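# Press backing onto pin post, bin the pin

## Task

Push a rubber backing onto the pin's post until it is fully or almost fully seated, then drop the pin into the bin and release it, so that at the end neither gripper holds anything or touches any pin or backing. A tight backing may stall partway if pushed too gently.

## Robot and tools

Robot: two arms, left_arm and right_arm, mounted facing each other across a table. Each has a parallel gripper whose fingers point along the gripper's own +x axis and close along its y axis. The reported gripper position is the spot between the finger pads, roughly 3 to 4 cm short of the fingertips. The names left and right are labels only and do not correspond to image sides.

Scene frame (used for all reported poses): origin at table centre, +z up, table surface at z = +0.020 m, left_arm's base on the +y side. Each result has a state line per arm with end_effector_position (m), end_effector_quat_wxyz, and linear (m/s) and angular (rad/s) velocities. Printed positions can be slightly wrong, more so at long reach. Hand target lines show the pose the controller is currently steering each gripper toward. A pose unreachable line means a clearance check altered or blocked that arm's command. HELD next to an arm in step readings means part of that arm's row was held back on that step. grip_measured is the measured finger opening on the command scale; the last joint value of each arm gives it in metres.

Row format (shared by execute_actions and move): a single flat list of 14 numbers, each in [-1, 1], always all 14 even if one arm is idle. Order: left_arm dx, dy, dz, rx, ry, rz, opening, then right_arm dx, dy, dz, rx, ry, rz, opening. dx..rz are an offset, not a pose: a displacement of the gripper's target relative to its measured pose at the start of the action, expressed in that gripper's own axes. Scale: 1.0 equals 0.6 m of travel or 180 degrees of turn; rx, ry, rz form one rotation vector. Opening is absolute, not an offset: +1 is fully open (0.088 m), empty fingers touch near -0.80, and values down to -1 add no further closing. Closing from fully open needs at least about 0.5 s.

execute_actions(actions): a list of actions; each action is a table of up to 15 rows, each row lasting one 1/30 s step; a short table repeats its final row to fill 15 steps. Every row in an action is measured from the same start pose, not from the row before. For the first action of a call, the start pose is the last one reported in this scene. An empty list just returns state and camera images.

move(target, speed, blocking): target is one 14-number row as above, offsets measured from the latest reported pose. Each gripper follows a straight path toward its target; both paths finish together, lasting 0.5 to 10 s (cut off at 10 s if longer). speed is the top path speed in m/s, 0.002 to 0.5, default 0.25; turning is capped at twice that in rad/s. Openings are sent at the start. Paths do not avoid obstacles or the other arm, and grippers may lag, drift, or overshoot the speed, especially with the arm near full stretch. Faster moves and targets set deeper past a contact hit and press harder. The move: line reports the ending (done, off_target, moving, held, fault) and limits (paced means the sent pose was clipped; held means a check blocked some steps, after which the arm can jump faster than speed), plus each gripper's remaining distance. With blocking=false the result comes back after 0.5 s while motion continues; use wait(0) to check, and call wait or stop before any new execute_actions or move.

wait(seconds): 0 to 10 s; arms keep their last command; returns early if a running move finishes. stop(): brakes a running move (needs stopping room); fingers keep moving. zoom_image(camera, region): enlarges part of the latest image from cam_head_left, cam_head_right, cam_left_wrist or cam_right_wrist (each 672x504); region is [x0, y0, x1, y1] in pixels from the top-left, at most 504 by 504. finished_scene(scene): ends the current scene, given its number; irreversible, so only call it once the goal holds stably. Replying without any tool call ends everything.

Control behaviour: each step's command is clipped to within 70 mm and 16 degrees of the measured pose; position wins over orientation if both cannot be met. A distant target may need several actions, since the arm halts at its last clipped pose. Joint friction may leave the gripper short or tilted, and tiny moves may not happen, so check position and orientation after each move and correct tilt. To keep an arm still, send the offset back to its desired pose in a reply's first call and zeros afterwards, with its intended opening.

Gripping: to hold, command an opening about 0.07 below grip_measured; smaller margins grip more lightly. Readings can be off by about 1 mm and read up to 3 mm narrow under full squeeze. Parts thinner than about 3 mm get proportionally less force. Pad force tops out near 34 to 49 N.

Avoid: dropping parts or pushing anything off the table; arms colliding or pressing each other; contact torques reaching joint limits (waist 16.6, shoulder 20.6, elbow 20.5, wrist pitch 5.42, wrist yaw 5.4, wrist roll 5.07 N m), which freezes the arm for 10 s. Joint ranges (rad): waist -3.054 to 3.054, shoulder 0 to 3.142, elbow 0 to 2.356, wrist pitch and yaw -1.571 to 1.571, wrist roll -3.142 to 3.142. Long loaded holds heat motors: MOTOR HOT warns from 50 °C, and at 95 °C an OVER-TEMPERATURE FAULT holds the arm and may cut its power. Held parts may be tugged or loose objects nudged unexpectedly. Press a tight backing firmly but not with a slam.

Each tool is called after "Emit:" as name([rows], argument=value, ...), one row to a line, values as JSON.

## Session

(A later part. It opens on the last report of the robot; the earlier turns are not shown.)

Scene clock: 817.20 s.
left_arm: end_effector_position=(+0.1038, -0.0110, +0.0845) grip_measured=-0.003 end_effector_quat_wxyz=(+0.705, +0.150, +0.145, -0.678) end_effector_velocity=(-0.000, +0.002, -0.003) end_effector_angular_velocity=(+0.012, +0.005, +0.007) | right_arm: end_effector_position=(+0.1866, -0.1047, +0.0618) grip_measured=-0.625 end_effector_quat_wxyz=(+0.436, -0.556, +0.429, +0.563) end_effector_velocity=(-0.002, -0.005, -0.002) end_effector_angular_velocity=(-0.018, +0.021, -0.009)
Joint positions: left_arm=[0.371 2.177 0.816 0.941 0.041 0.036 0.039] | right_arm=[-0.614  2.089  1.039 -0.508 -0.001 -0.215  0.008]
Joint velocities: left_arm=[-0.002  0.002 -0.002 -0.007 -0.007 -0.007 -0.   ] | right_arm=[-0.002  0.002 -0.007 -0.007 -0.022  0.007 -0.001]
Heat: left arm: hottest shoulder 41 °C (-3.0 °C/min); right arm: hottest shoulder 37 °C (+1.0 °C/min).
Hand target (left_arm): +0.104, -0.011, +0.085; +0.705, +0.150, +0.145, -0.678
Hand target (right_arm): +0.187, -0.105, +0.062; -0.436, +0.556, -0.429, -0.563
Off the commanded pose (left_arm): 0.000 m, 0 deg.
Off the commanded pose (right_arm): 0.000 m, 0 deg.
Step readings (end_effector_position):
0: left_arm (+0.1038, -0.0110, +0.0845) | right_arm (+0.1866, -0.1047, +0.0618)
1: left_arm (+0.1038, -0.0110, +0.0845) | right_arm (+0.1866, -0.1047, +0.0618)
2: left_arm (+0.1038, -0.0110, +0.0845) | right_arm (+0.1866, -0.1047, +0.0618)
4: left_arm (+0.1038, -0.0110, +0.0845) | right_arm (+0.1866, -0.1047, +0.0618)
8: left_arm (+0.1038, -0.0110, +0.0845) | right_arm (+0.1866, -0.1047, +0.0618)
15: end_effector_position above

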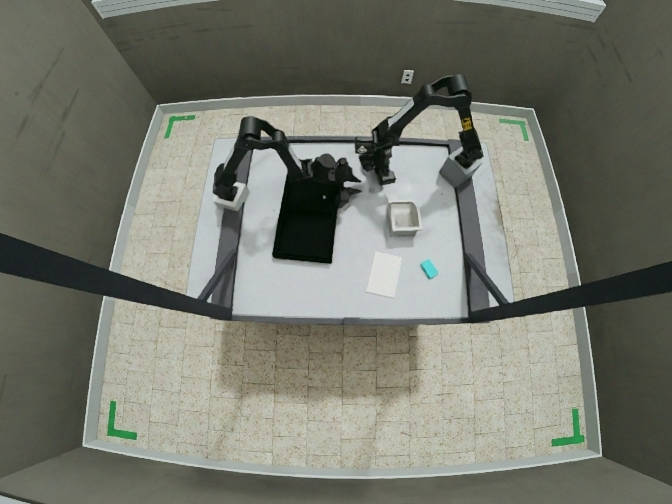

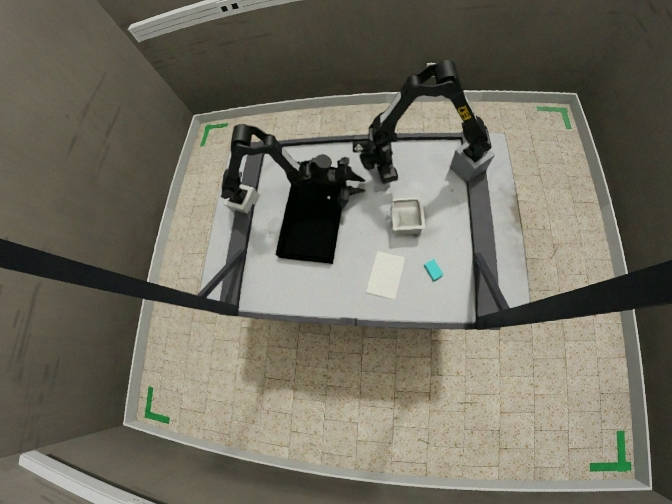

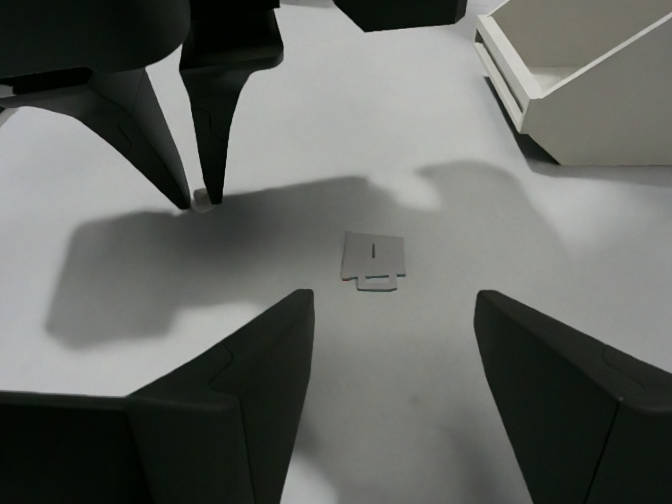

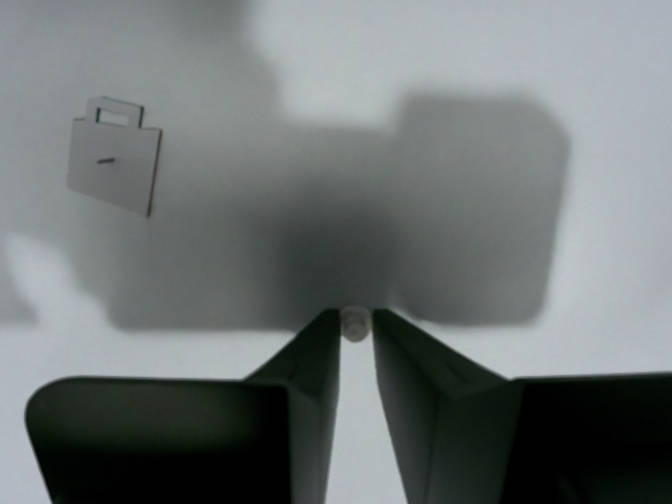

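Emit:
move(target=[0,0,0,0,0,0,0.0, 0.0117,0.0019,-0.0072,0,0,0,-0.655], speed=0.015)

Emit:
zoom_image(camera="cam_left_wrist", region=[140, 150, 260, 240])

Emit:
zoom_image(camera="cam_right_wrist", region=[296, 280, 416, 370])

Scene clock: 830.10 s.
left_arm: end_effector_position=(+0.1038, -0.0110, +0.0845) grip_measured=-0.003 end_effector_quat_wxyz=(+0.705, +0.150, +0.145, -0.678) end_effector_velocity=(+0.002, -0.001, +0.003) end_effector_angular_velocity=(-0.002, +0.003, +0.012) | right_arm: end_effector_position=(+0.1866, -0.1044, +0.0595) grip_measured=-0.653 end_effector_quat_wxyz=(+0.439, -0.553, +0.426, +0.566) end_effector_velocity=(-0.004, -0.005, -0.002) end_effector_angular_velocity=(-0.018, +0.021, +0.010)
Joint positions: left_arm=[0.371 2.177 0.816 0.941 0.041 0.036 0.039] | right_arm=[-0.614  2.089  1.025 -0.482 -0.001 -0.215  0.007]
Joint velocities: left_arm=[ 0.002 -0.007  0.002 -0.007 -0.007 -0.007 -0.   ] | right_arm=[ 0.002  0.002 -0.007 -0.007 -0.022 -0.007 -0.   ]
Heat: left arm: hottest shoulder 41 °C (-2.0 °C/min); right arm: hottest shoulder 38 °C (+2.0 °C/min).
Hand target (left_arm): +0.104, -0.011, +0.085; +0.705, +0.150, +0.145, -0.678
Hand target (right_arm): +0.187, -0.109, +0.055; -0.436, +0.556, -0.429, -0.563
Off the commanded pose (left_arm): 0.000 m, 0 deg.
Off the commanded pose (right_arm): 0.007 m, 1 deg.
move: done

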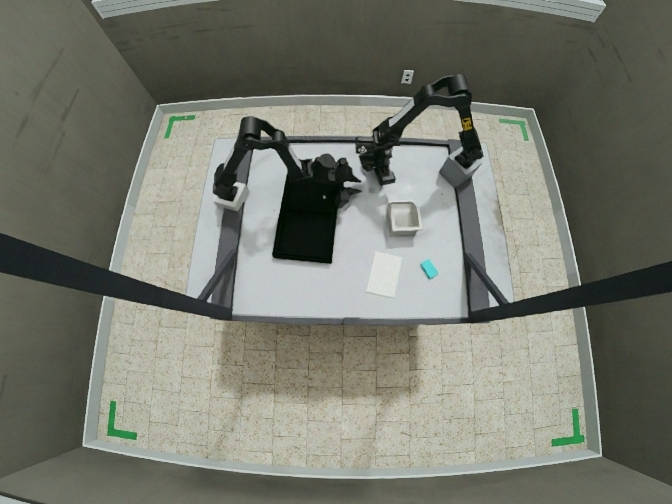

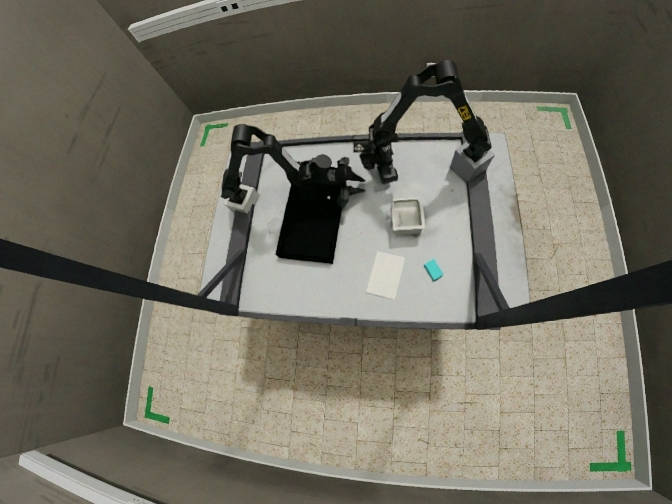

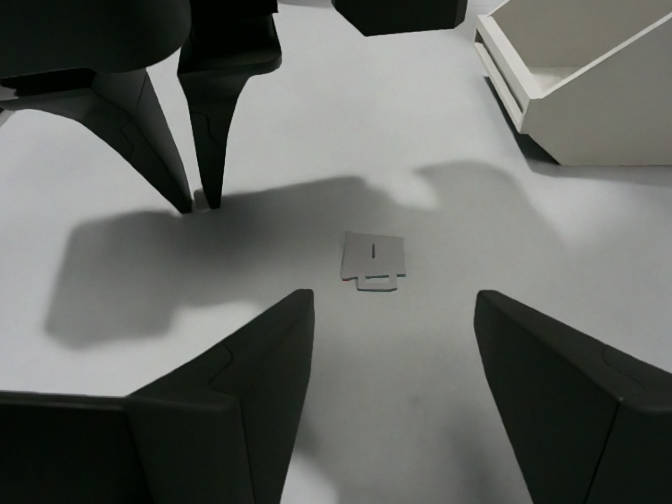

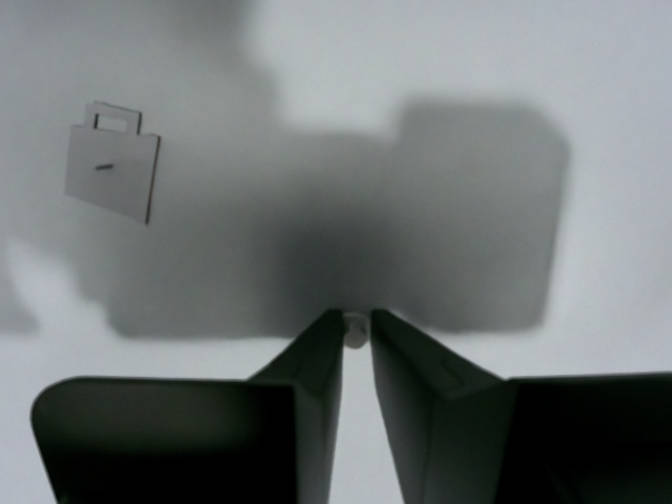

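Region (140, 150, 260, 240) of cam_left_wrist's 672x504 image, scaled by 4.200, with more detail than that image has; it fills the top 378 rows of this view, and the rest is white.

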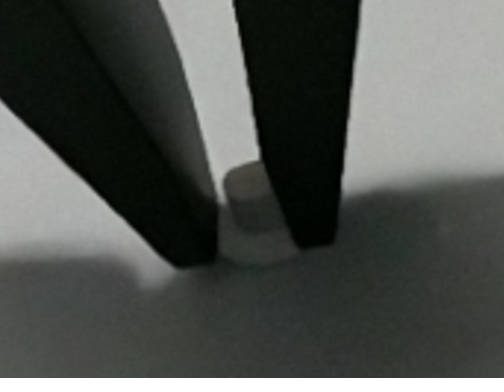

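Region (296, 280, 416, 370) of cam_right_wrist's 672x504 image, scaled by 4.200, with more detail than that image has; it fills the top 378 rows of this view, and the rest is white.

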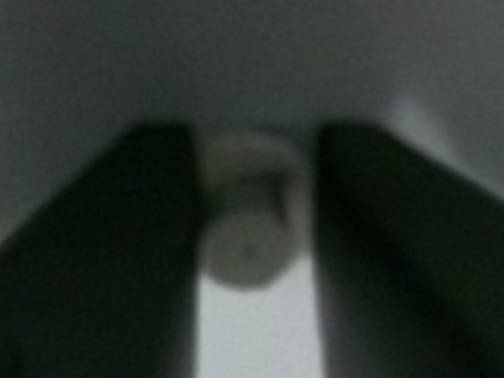

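Emit:
execute_actions([
  [[0,0,0,0,0,0,0.0, 0,0,0,0,0,0,-0.68],[0,0,0,0,0,0,0.0, 0,0,0,0,0,0,-0.69],[0,0,0,0,0,0,0.0, 0,0,0,0,0,0,-0.70],[0,0,0,0,0,0,0.0, 0,0,0,0,0,0,-0.71],[0,0,0,0,0,0,0.0, 0,0,0,0,0,0,-0.72],[0,0,0,0,0,0,0.0, 0,0,0,0,0,0,-0.73],[0,0,0,0,0,0,0.0, 0,0,0,0,0,0,-0.74],[0,0,0,0,0,0,0.0, 0,0,0,0,0,0,-0.75],[0,0,0,0,0,0,0.0, 0,0,0,0,0,0,-0.76],[0,0,0,0,0,0,0.0, 0,0,0,0,0,0,-0.77],[0,0,0,0,0,0,0.0, 0,0,0,0,0,0,-0.78],[0,0,0,0,0,0,0.0, 0,0,0,0,0,0,-0.79]],
])

Emit:
zoom_image(camera="cam_left_wrist", region=[140, 150, 260, 240])

Emit:
zoom_image(camera="cam_right_wrist", region=[296, 280, 416, 370])

Scene clock: 847.47 s.
left_arm: end_effector_position=(+0.1038, -0.0110, +0.0845) grip_measured=-0.003 end_effector_quat_wxyz=(+0.705, +0.150, +0.145, -0.678) end_effector_velocity=(+0.002, +0.003, -0.004) end_effector_angular_velocity=(+0.022, -0.000, +0.021) | right_arm: end_effector_position=(+0.1862, -0.1042, +0.0601) grip_measured=-0.765 end_effector_quat_wxyz=(+0.439, -0.553, +0.426, +0.566) end_effector_velocity=(-0.002, -0.001, +0.002) end_effector_angular_velocity=(-0.003, +0.022, +0.005)
Joint positions: left_arm=[0.371 2.177 0.816 0.941 0.041 0.036 0.039] | right_arm=[-0.613  2.087  1.025 -0.482 -0.003 -0.215  0.002]
Joint velocities: left_arm=[-0.002 -0.002 -0.002 -0.022 -0.022 -0.007 -0.   ] | right_arm=[-0.002 -0.007 -0.002 -0.007 -0.022 -0.007  0.   ]
Heat: left arm: hottest shoulder 41 °C (-1.0 °C/min); right arm: hottest shoulder 38 °C (+2.0 °C/min).
Hand target (left_arm): +0.104, -0.011, +0.085; +0.705, +0.150, +0.145, -0.678
Hand target (right_arm): +0.187, -0.104, +0.059; -0.439, +0.553, -0.426, -0.565
Off the commanded pose (left_arm): 0.000 m, 0 deg.
Off the commanded pose (right_arm): 0.001 m, 0 deg.
Step readings (end_effector_position):
0: left_arm (+0.1038, -0.0110, +0.0845) | right_arm (+0.1866, -0.1045, +0.0594)
1: left_arm (+0.1038, -0.0110, +0.0845) | right_arm (+0.1866, -0.1044, +0.0596)
2: left_arm (+0.1038, -0.0110, +0.0845) | right_arm (+0.1865, -0.1043, +0.0597)
4: left_arm (+0.1038, -0.0110, +0.0845) | right_arm (+0.1863, -0.1043, +0.0597)
8: left_arm (+0.1038, -0.0110, +0.0845) | right_arm (+0.1862, -0.1043, +0.0599)
15: end_effector_position above

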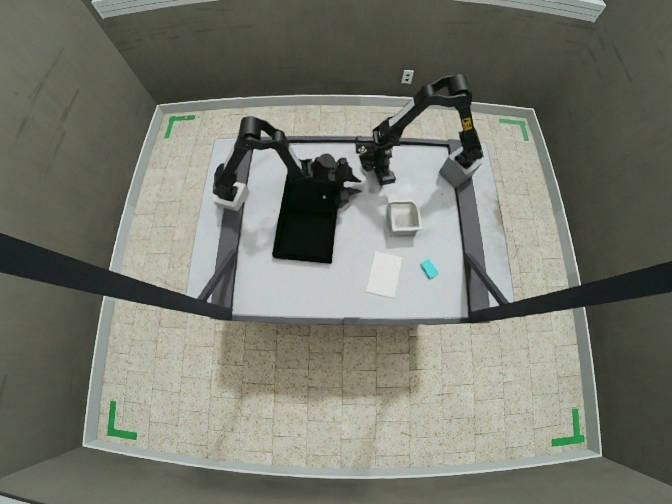

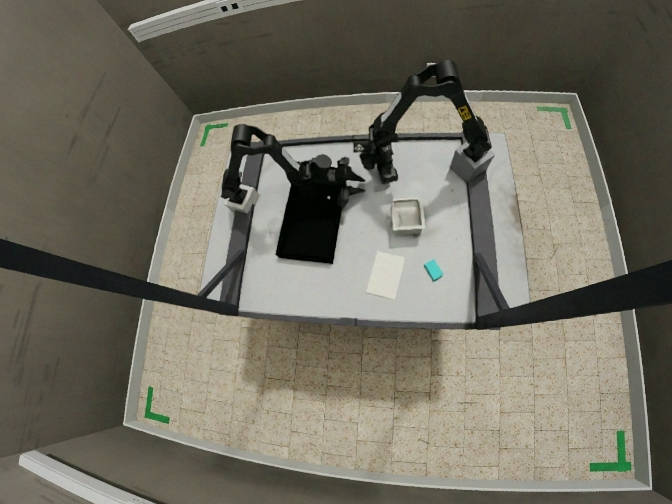

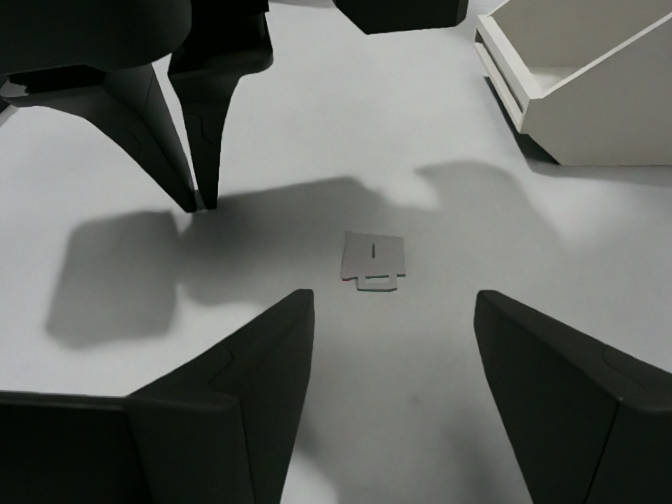

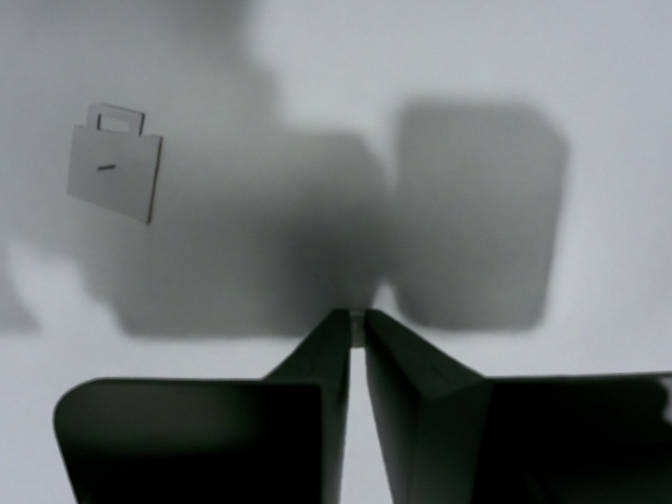

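Region (140, 150, 260, 240) of cam_left_wrist's 672x504 image, scaled by 4.200, with more detail than that image has; it fills the top 378 rows of this view, and the rest is white.

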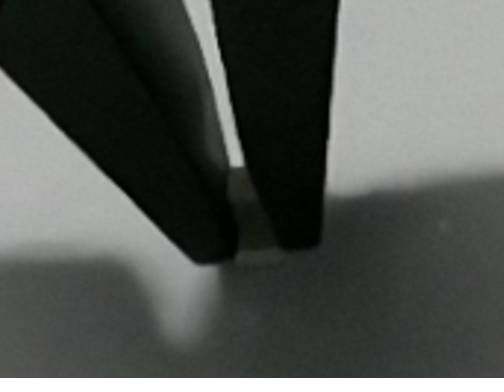

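Region (296, 280, 416, 370) of cam_right_wrist's 672x504 image, scaled by 4.200, with more detail than that image has; it fills the top 378 rows of this view, and the rest is white.

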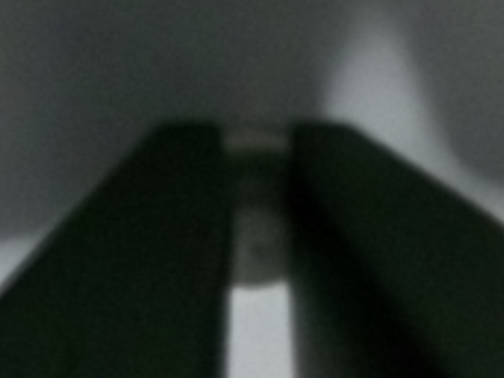

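Emit:
move(target=[-0.073,0.003,-0.0327,0,0,0,0.0, -0.0667,0,0,0,0,0,-0.79], speed=0.1)

Scene clock: 968.37 s.
left_arm: end_effector_position=(+0.1031, +0.0323, +0.0873) grip_measured=-0.003 end_effector_quat_wxyz=(+0.706, +0.146, +0.141, -0.679) end_effector_velocity=(-0.002, +0.003, -0.003) end_effector_angular_velocity=(+0.012, -0.003, -0.012) | right_arm: end_effector_position=(+0.1864, -0.1078, +0.0966) grip_measured=-0.765 end_effector_quat_wxyz=(+0.437, -0.554, +0.428, +0.564) end_effector_velocity=(-0.000, -0.006, -0.001) end_effector_angular_velocity=(-0.027, +0.006, +0.005)
Joint positions: left_arm=[0.382 2.097 0.623 1.066 0.052 0.039 0.039] | right_arm=[-0.613  1.983  1.053 -0.623 -0.003 -0.215  0.002]
Joint velocities: left_arm=[-0.002 -0.002 -0.007 -0.007  0.007  0.007  0.   ] | right_arm=[-0.002  0.002 -0.002 -0.022 -0.007 -0.007 -0.   ]
Heat: left arm: hottest shoulder 41 °C (+0.0 °C/min); right arm: hottest shoulder 41 °C (+1.0 °C/min).
Hand target (left_arm): +0.104, +0.037, +0.085; +0.705, +0.150, +0.145, -0.678
Hand target (right_arm): +0.186, -0.106, +0.100; -0.439, +0.552, -0.425, -0.566
Off the commanded pose (left_arm): 0.006 m, 1 deg.
Off the commanded pose (right_arm): 0.004 m, 0 deg.
move: done

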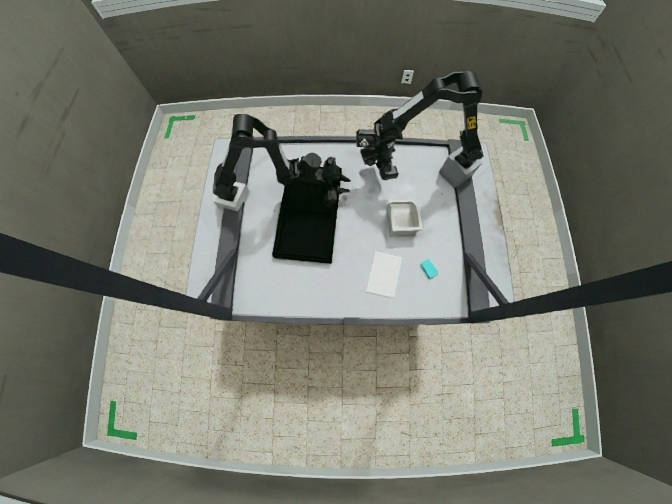

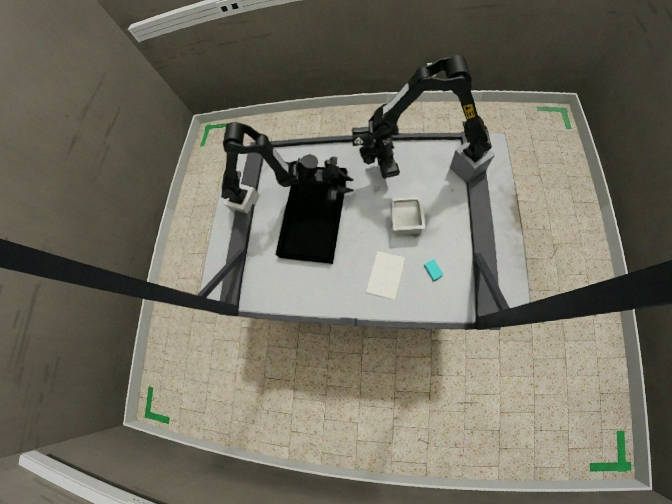

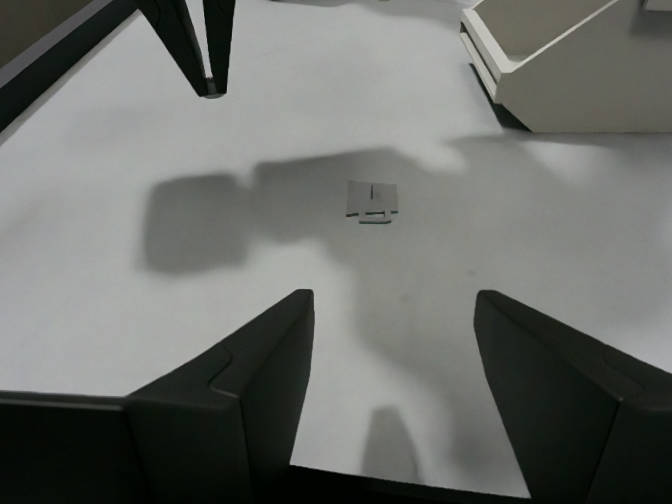

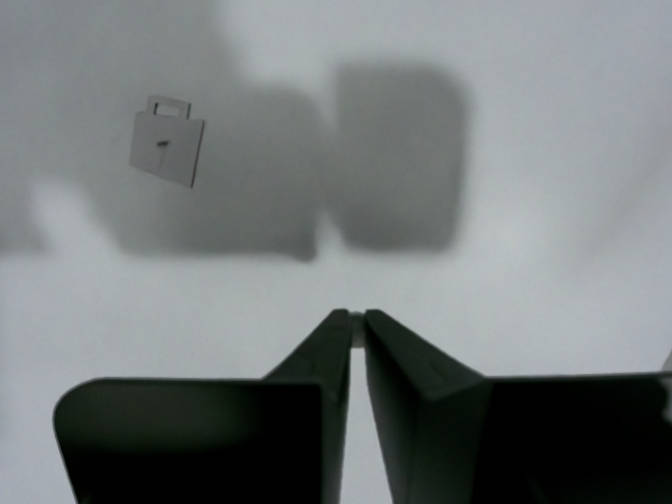

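Emit:
move(target=[0,0,0,0,0,0,0.0, 0.0157,0.1055,0.0870,-0.4185,-0.0006,0.0083,-0.79], speed=0.3)

Scene clock: 991.17 s.
left_arm: end_effector_position=(+0.1031, +0.0322, +0.0875) grip_measured=-0.003 end_effector_quat_wxyz=(+0.706, +0.145, +0.140, -0.679) end_effector_velocity=(+0.004, +0.003, -0.003) end_effector_angular_velocity=(+0.013, -0.014, +0.020) | right_arm: end_effector_position=(+0.1138, -0.0725, +0.0915) grip_measured=-0.765 end_effector_quat_wxyz=(+0.006, -0.701, -0.001, +0.713) end_effector_velocity=(+0.004, -0.001, -0.002) end_effector_angular_velocity=(-0.010, -0.010, -0.000)
Joint positions: left_arm=[0.382 2.097 0.623 1.068 0.052 0.039 0.039] | right_arm=[-0.424  2.135  1.274 -0.696 -0.013 -1.335  0.002]
Joint velocities: left_arm=[ 0.002 -0.002 -0.007 -0.007 -0.022  0.007 -0.   ] | right_arm=[-0.007  0.007  0.002 -0.007  0.007 -0.007 -0.   ]
Heat: left arm: hottest shoulder 41 °C (+0.0 °C/min); right arm: hottest shoulder 42 °C (+2.0 °C/min).
Hand target (left_arm): +0.103, +0.032, +0.087; +0.706, +0.146, +0.141, -0.679
Hand target (right_arm): +0.113, -0.073, +0.088; -0.000, +0.701, -0.000, -0.713
Off the commanded pose (left_arm): 0.000 m, 0 deg.
Off the commanded pose (right_arm): 0.004 m, 1 deg.
move: done

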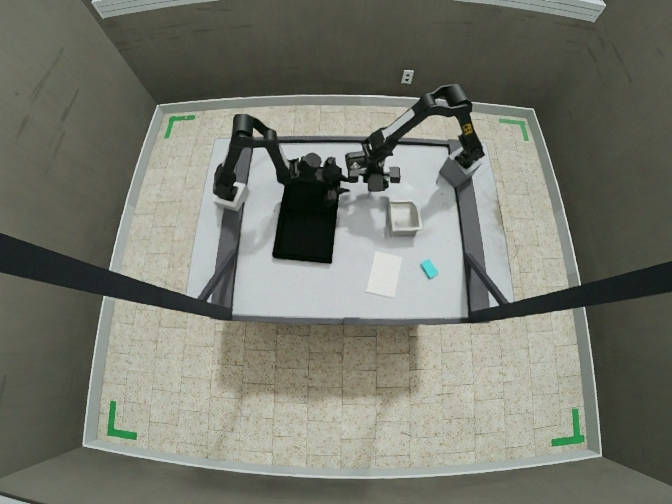

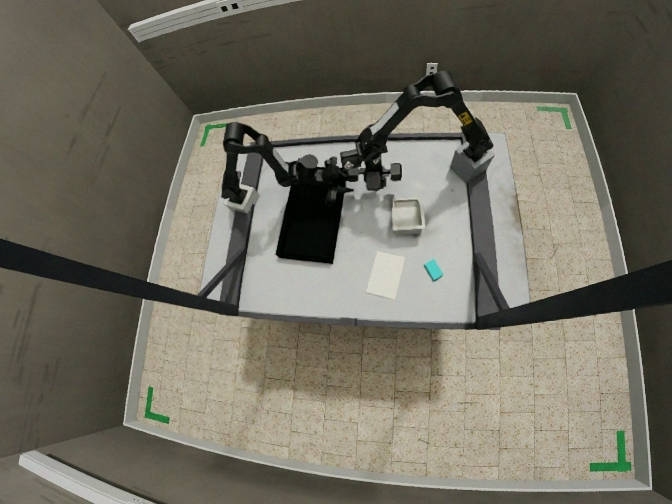

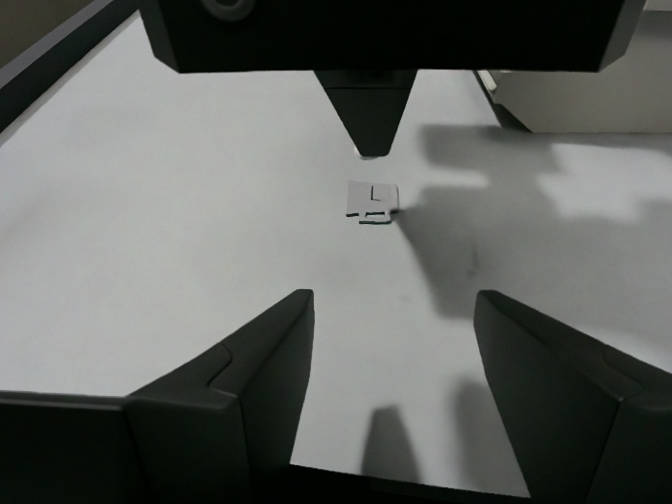

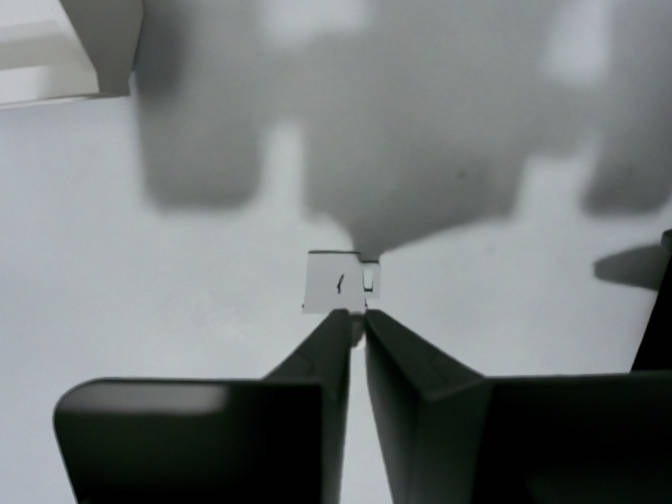

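Emit:
zoom_image(camera="cam_left_wrist", region=[322, 130, 422, 230])

Emit:
zoom_image(camera="cam_right_wrist", region=[296, 240, 416, 360])

Region (322, 130, 422, 230) of cam_left_wrist's 672x504 image, scaled by 5.040, with more detail than that image has.

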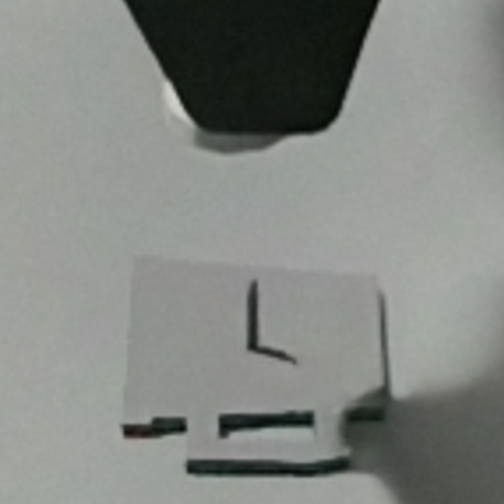

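Region (296, 240, 416, 360) of cam_right_wrist's 672x504 image, scaled by 4.200, with more detail than that image has.

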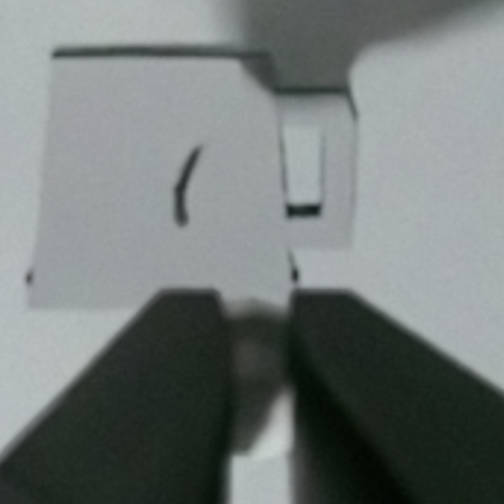

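Emit:
move(target=[-0.0388,0.0017,-0.0321,0,0,0,0.0, 0.0316,0.0153,0.0045,0,0,0.007,-0.79], speed=0.04)

Scene clock: 1048.03 s.
left_arm: end_effector_position=(+0.1025, +0.0541, +0.0864) grip_measured=-0.003 end_effector_quat_wxyz=(+0.708, +0.136, +0.131, -0.681) end_effector_velocity=(-0.003, +0.003, -0.004) end_effector_angular_velocity=(+0.016, +0.003, -0.021) | right_arm: end_effector_position=(+0.1112, -0.0768, +0.0785) grip_measured=-0.765 end_effector_quat_wxyz=(+0.005, -0.701, -0.000, +0.713) end_effector_velocity=(-0.003, +0.000, +0.000) end_effector_angular_velocity=(+0.002, +0.023, +0.005)
Joint positions: left_arm=[0.389 2.095 0.523 1.193 0.06  0.039 0.039] | right_arm=[-0.415  2.157  1.247 -0.651 -0.015 -1.326  0.002]
Joint velocities: left_arm=[ 0.002  0.002 -0.007 -0.007  0.022  0.007 -0.   ] | right_arm=[-0.002 -0.002 -0.002  0.007 -0.022 -0.007 -0.   ]
Heat: left arm: hottest shoulder 39 °C (-2.0 °C/min); right arm: hottest shoulder 41 °C (-1.0 °C/min).
Hand target (left_arm): +0.103, +0.061, +0.079; +0.706, +0.145, +0.140, -0.679
Hand target (right_arm): +0.111, -0.081, +0.073; +0.002, +0.702, -0.006, -0.713
Off the commanded pose (left_arm): 0.010 m, 2 deg.
Off the commanded pose (right_arm): 0.008 m, 1 deg.
move: off_target (left_arm)

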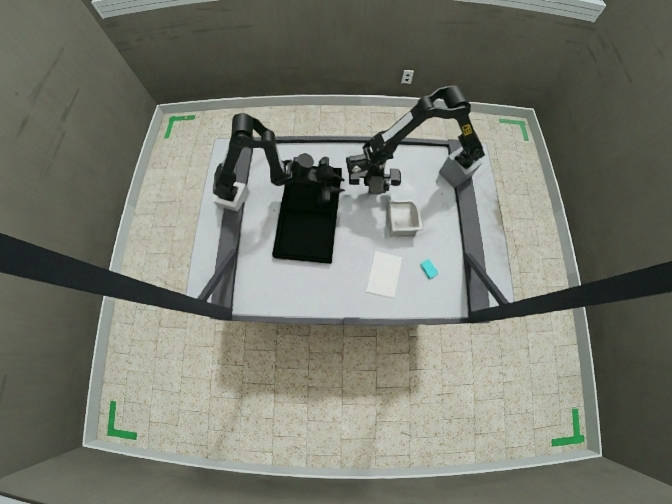

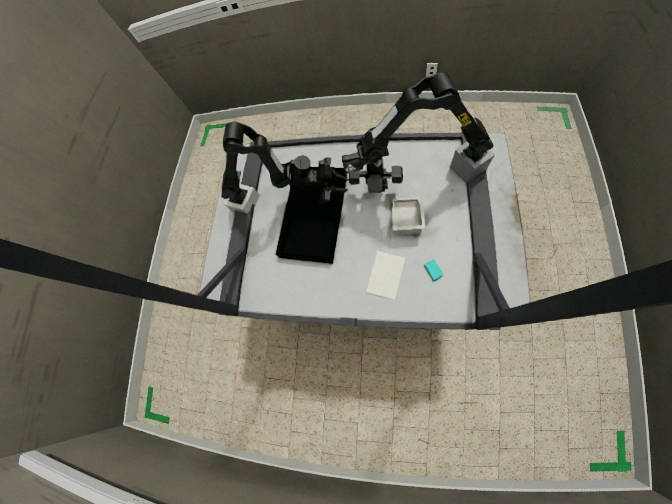

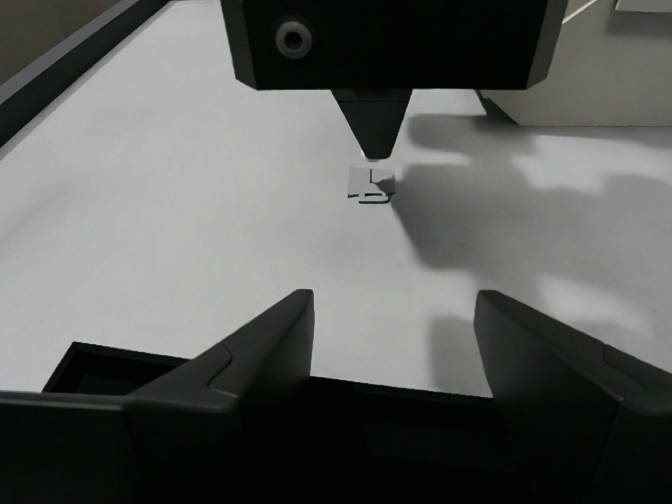

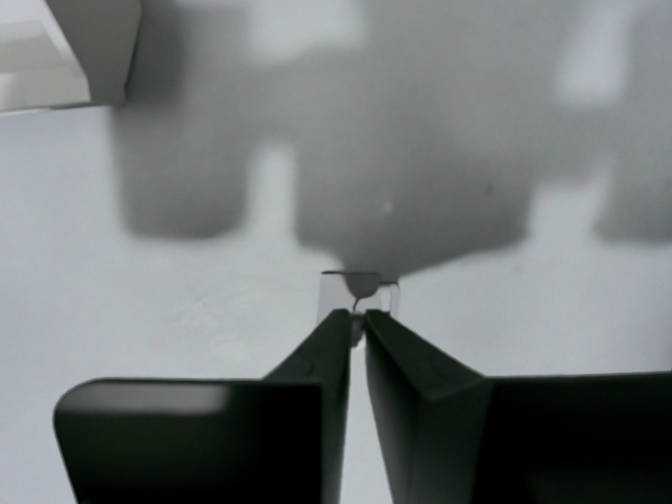

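Emit:
zoom_image(camera="cam_left_wrist", region=[336, 136, 408, 208])

Emit:
zoom_image(camera="cam_right_wrist", region=[314, 266, 404, 356])

Region (336, 136, 408, 208) of cam_left_wrist's 672x504 image, scaled by 7.000, with more detail than that image has.

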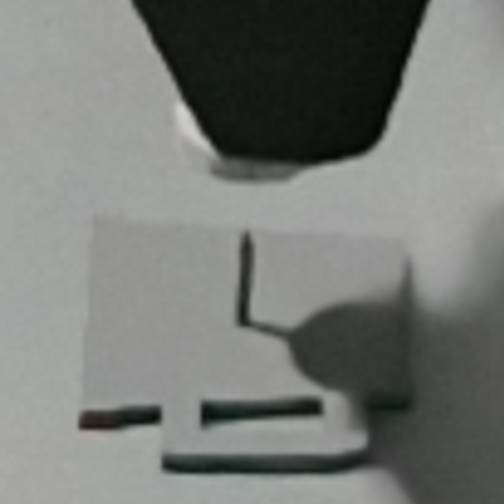

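Region (314, 266, 404, 356) of cam_right_wrist's 672x504 image, scaled by 5.600, with more detail than that image has.

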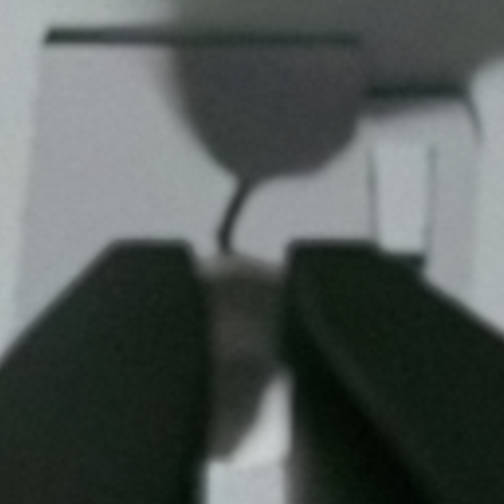

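Emit:
move(target=[0,0,0,0,0,0,0.0, 0.020,0.008,0.0005,0,0,0.006,-0.79], speed=0.02)

Emit:
zoom_image(camera="cam_left_wrist", region=[336, 136, 408, 208])

Emit:
zoom_image(camera="cam_right_wrist", region=[314, 266, 404, 356])

Scene clock: 1112.93 s.
left_arm: end_effector_position=(+0.1025, +0.0539, +0.0870) grip_measured=-0.003 end_effector_quat_wxyz=(+0.708, +0.135, +0.129, -0.681) end_effector_velocity=(+0.002, +0.004, -0.007) end_effector_angular_velocity=(+0.033, -0.011, +0.015) | right_arm: end_effector_position=(+0.1111, -0.0769, +0.0725) grip_measured=-0.765 end_effector_quat_wxyz=(+0.004, -0.701, +0.000, +0.713) end_effector_velocity=(-0.000, -0.002, +0.000) end_effector_angular_velocity=(-0.012, +0.020, +0.000)
Joint positions: left_arm=[0.389 2.095 0.523 1.197 0.06  0.039 0.039] | right_arm=[-0.415  2.171  1.242 -0.632 -0.016 -1.326  0.002]
Joint velocities: left_arm=[-0.002  0.002 -0.007 -0.022 -0.022  0.007 -0.   ] | right_arm=[-0.007 -0.002 -0.002 -0.007 -0.022 -0.007  0.   ]
Heat: left arm: hottest shoulder 38 °C (-1.0 °C/min); right arm: hottest shoulder 41 °C (+0.0 °C/min).
Hand target (left_arm): +0.102, +0.054, +0.086; +0.708, +0.136, +0.131, -0.681
Hand target (right_arm): +0.111, -0.081, +0.067; +0.002, +0.701, -0.007, -0.713
Off the commanded pose (left_arm): 0.001 m, 0 deg.
Off the commanded pose (right_arm): 0.008 m, 1 deg.
move: done

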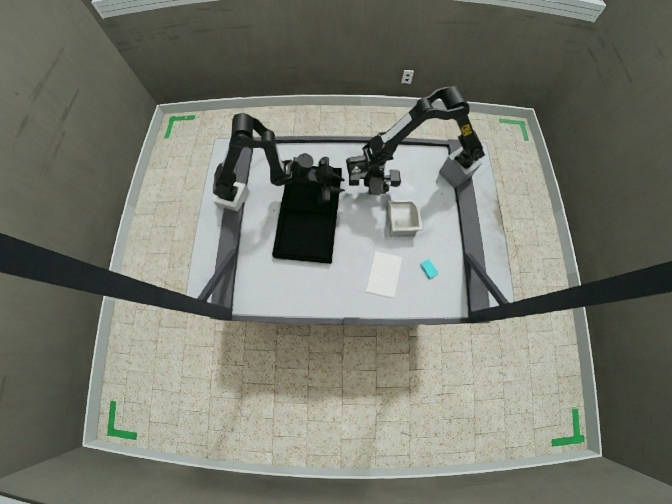

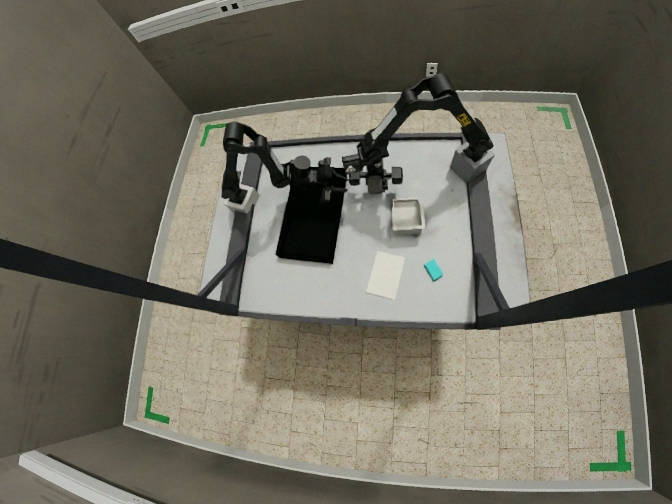

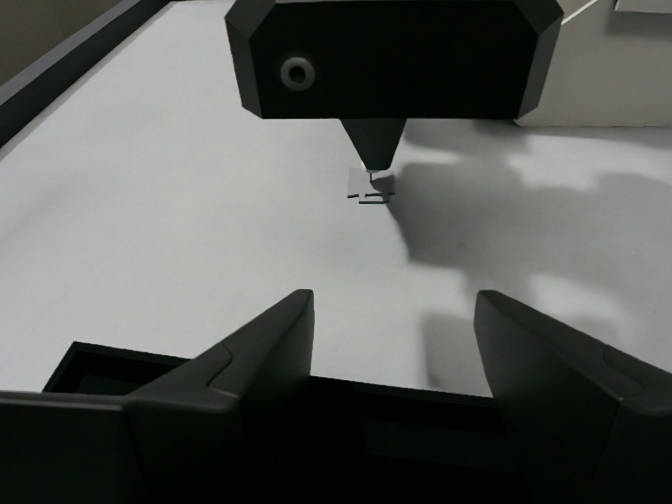

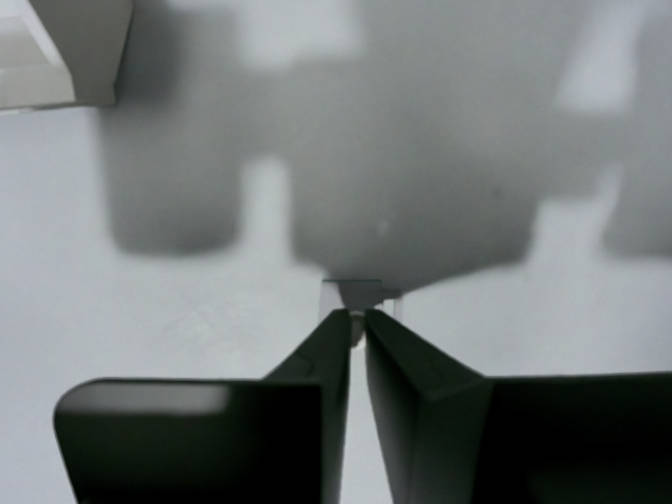

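Region (336, 136, 408, 208) of cam_left_wrist's 672x504 image, scaled by 7.000, with more detail than that image has.

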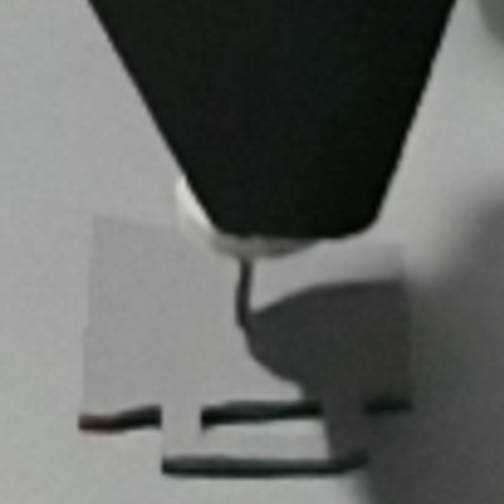

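Region (314, 266, 404, 356) of cam_right_wrist's 672x504 image, scaled by 5.600, with more detail than that image has.

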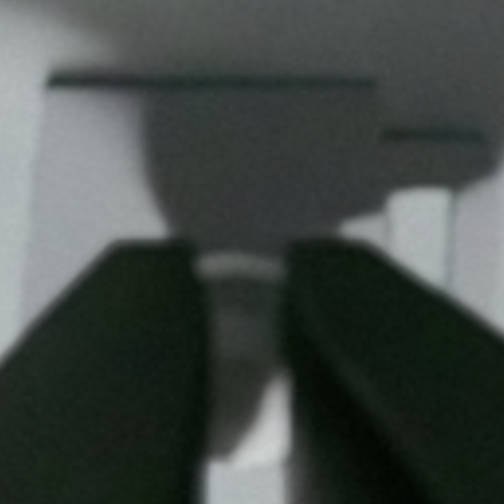

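Emit:
move(target=[0,0,0,0,0,0,0.0, 0.020,0.0078,0.0004,0,0,0.006,-0.79], speed=0.01)

Emit:
zoom_image(camera="cam_left_wrist", region=[336, 136, 408, 208])

Emit:
zoom_image(camera="cam_right_wrist", region=[314, 266, 404, 356])

Scene clock: 1128.33 s.
left_arm: end_effector_position=(+0.1025, +0.0537, +0.0874) grip_measured=-0.003 end_effector_quat_wxyz=(+0.708, +0.134, +0.129, -0.681) end_effector_velocity=(+0.002, +0.001, -0.001) end_effector_angular_velocity=(+0.008, -0.009, +0.007) | right_arm: end_effector_position=(+0.1106, -0.0753, +0.0700) grip_measured=-0.765 end_effector_quat_wxyz=(+0.006, -0.700, -0.002, +0.714) end_effector_velocity=(+0.000, -0.005, +0.002) end_effector_angular_velocity=(-0.022, +0.017, +0.000)
Joint positions: left_arm=[0.389 2.095 0.523 1.198 0.06  0.039 0.039] | right_arm=[-0.415  2.178  1.241 -0.618 -0.016 -1.326  0.002]
Joint velocities: left_arm=[ 0.002 -0.002 -0.002 -0.007 -0.007  0.007 -0.   ] | right_arm=[-0.007 -0.007 -0.002 -0.022 -0.022 -0.007 -0.   ]
Heat: left arm: hottest shoulder 38 °C (-1.0 °C/min); right arm: hottest shoulder 41 °C (+0.0 °C/min).
Hand target (left_arm): +0.103, +0.054, +0.087; +0.708, +0.135, +0.129, -0.681
Hand target (right_arm): +0.111, -0.082, +0.061; +0.003, +0.701, -0.007, -0.713
Off the commanded pose (left_arm): 0.000 m, 0 deg.
Off the commanded pose (right_arm): 0.011 m, 1 deg.
move: off_target (right_arm)

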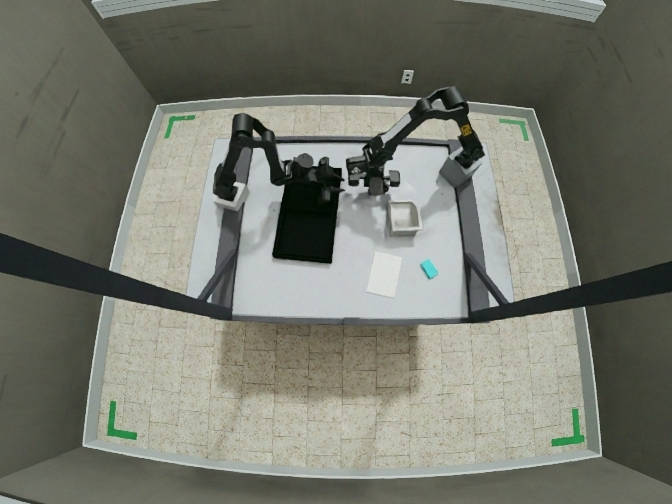

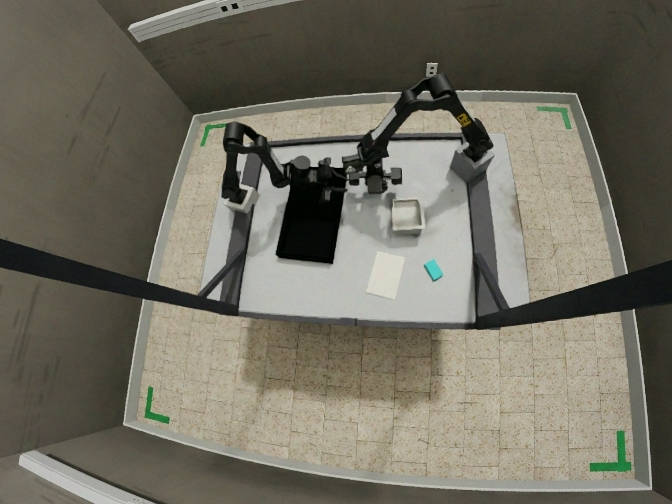

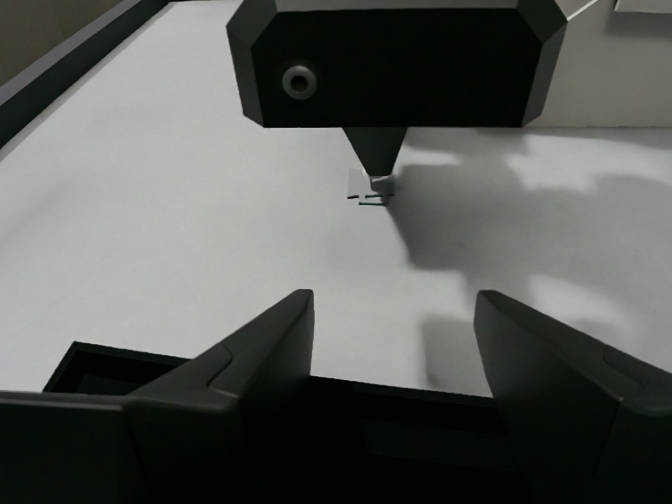

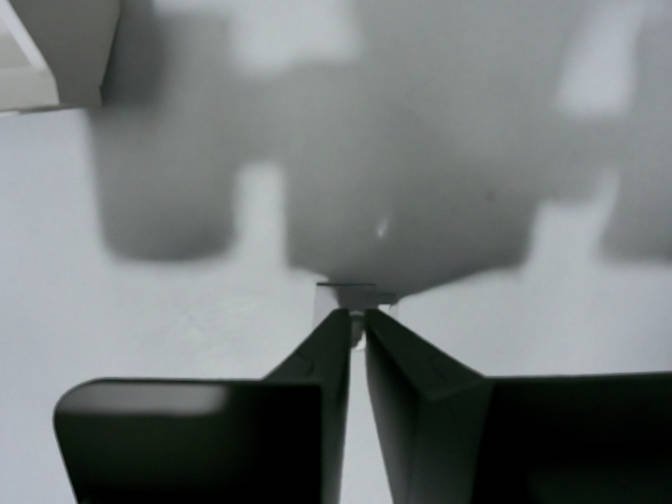

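Region (336, 136, 408, 208) of cam_left_wrist's 672x504 image, scaled by 7.000, with more detail than that image has.

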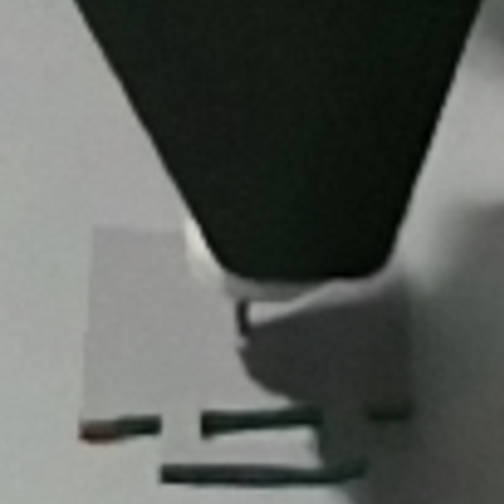

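Region (314, 266, 404, 356) of cam_right_wrist's 672x504 image, scaled by 5.600, with more detail than that image has.

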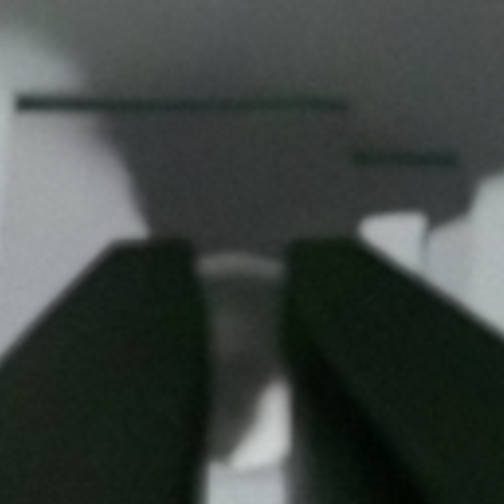

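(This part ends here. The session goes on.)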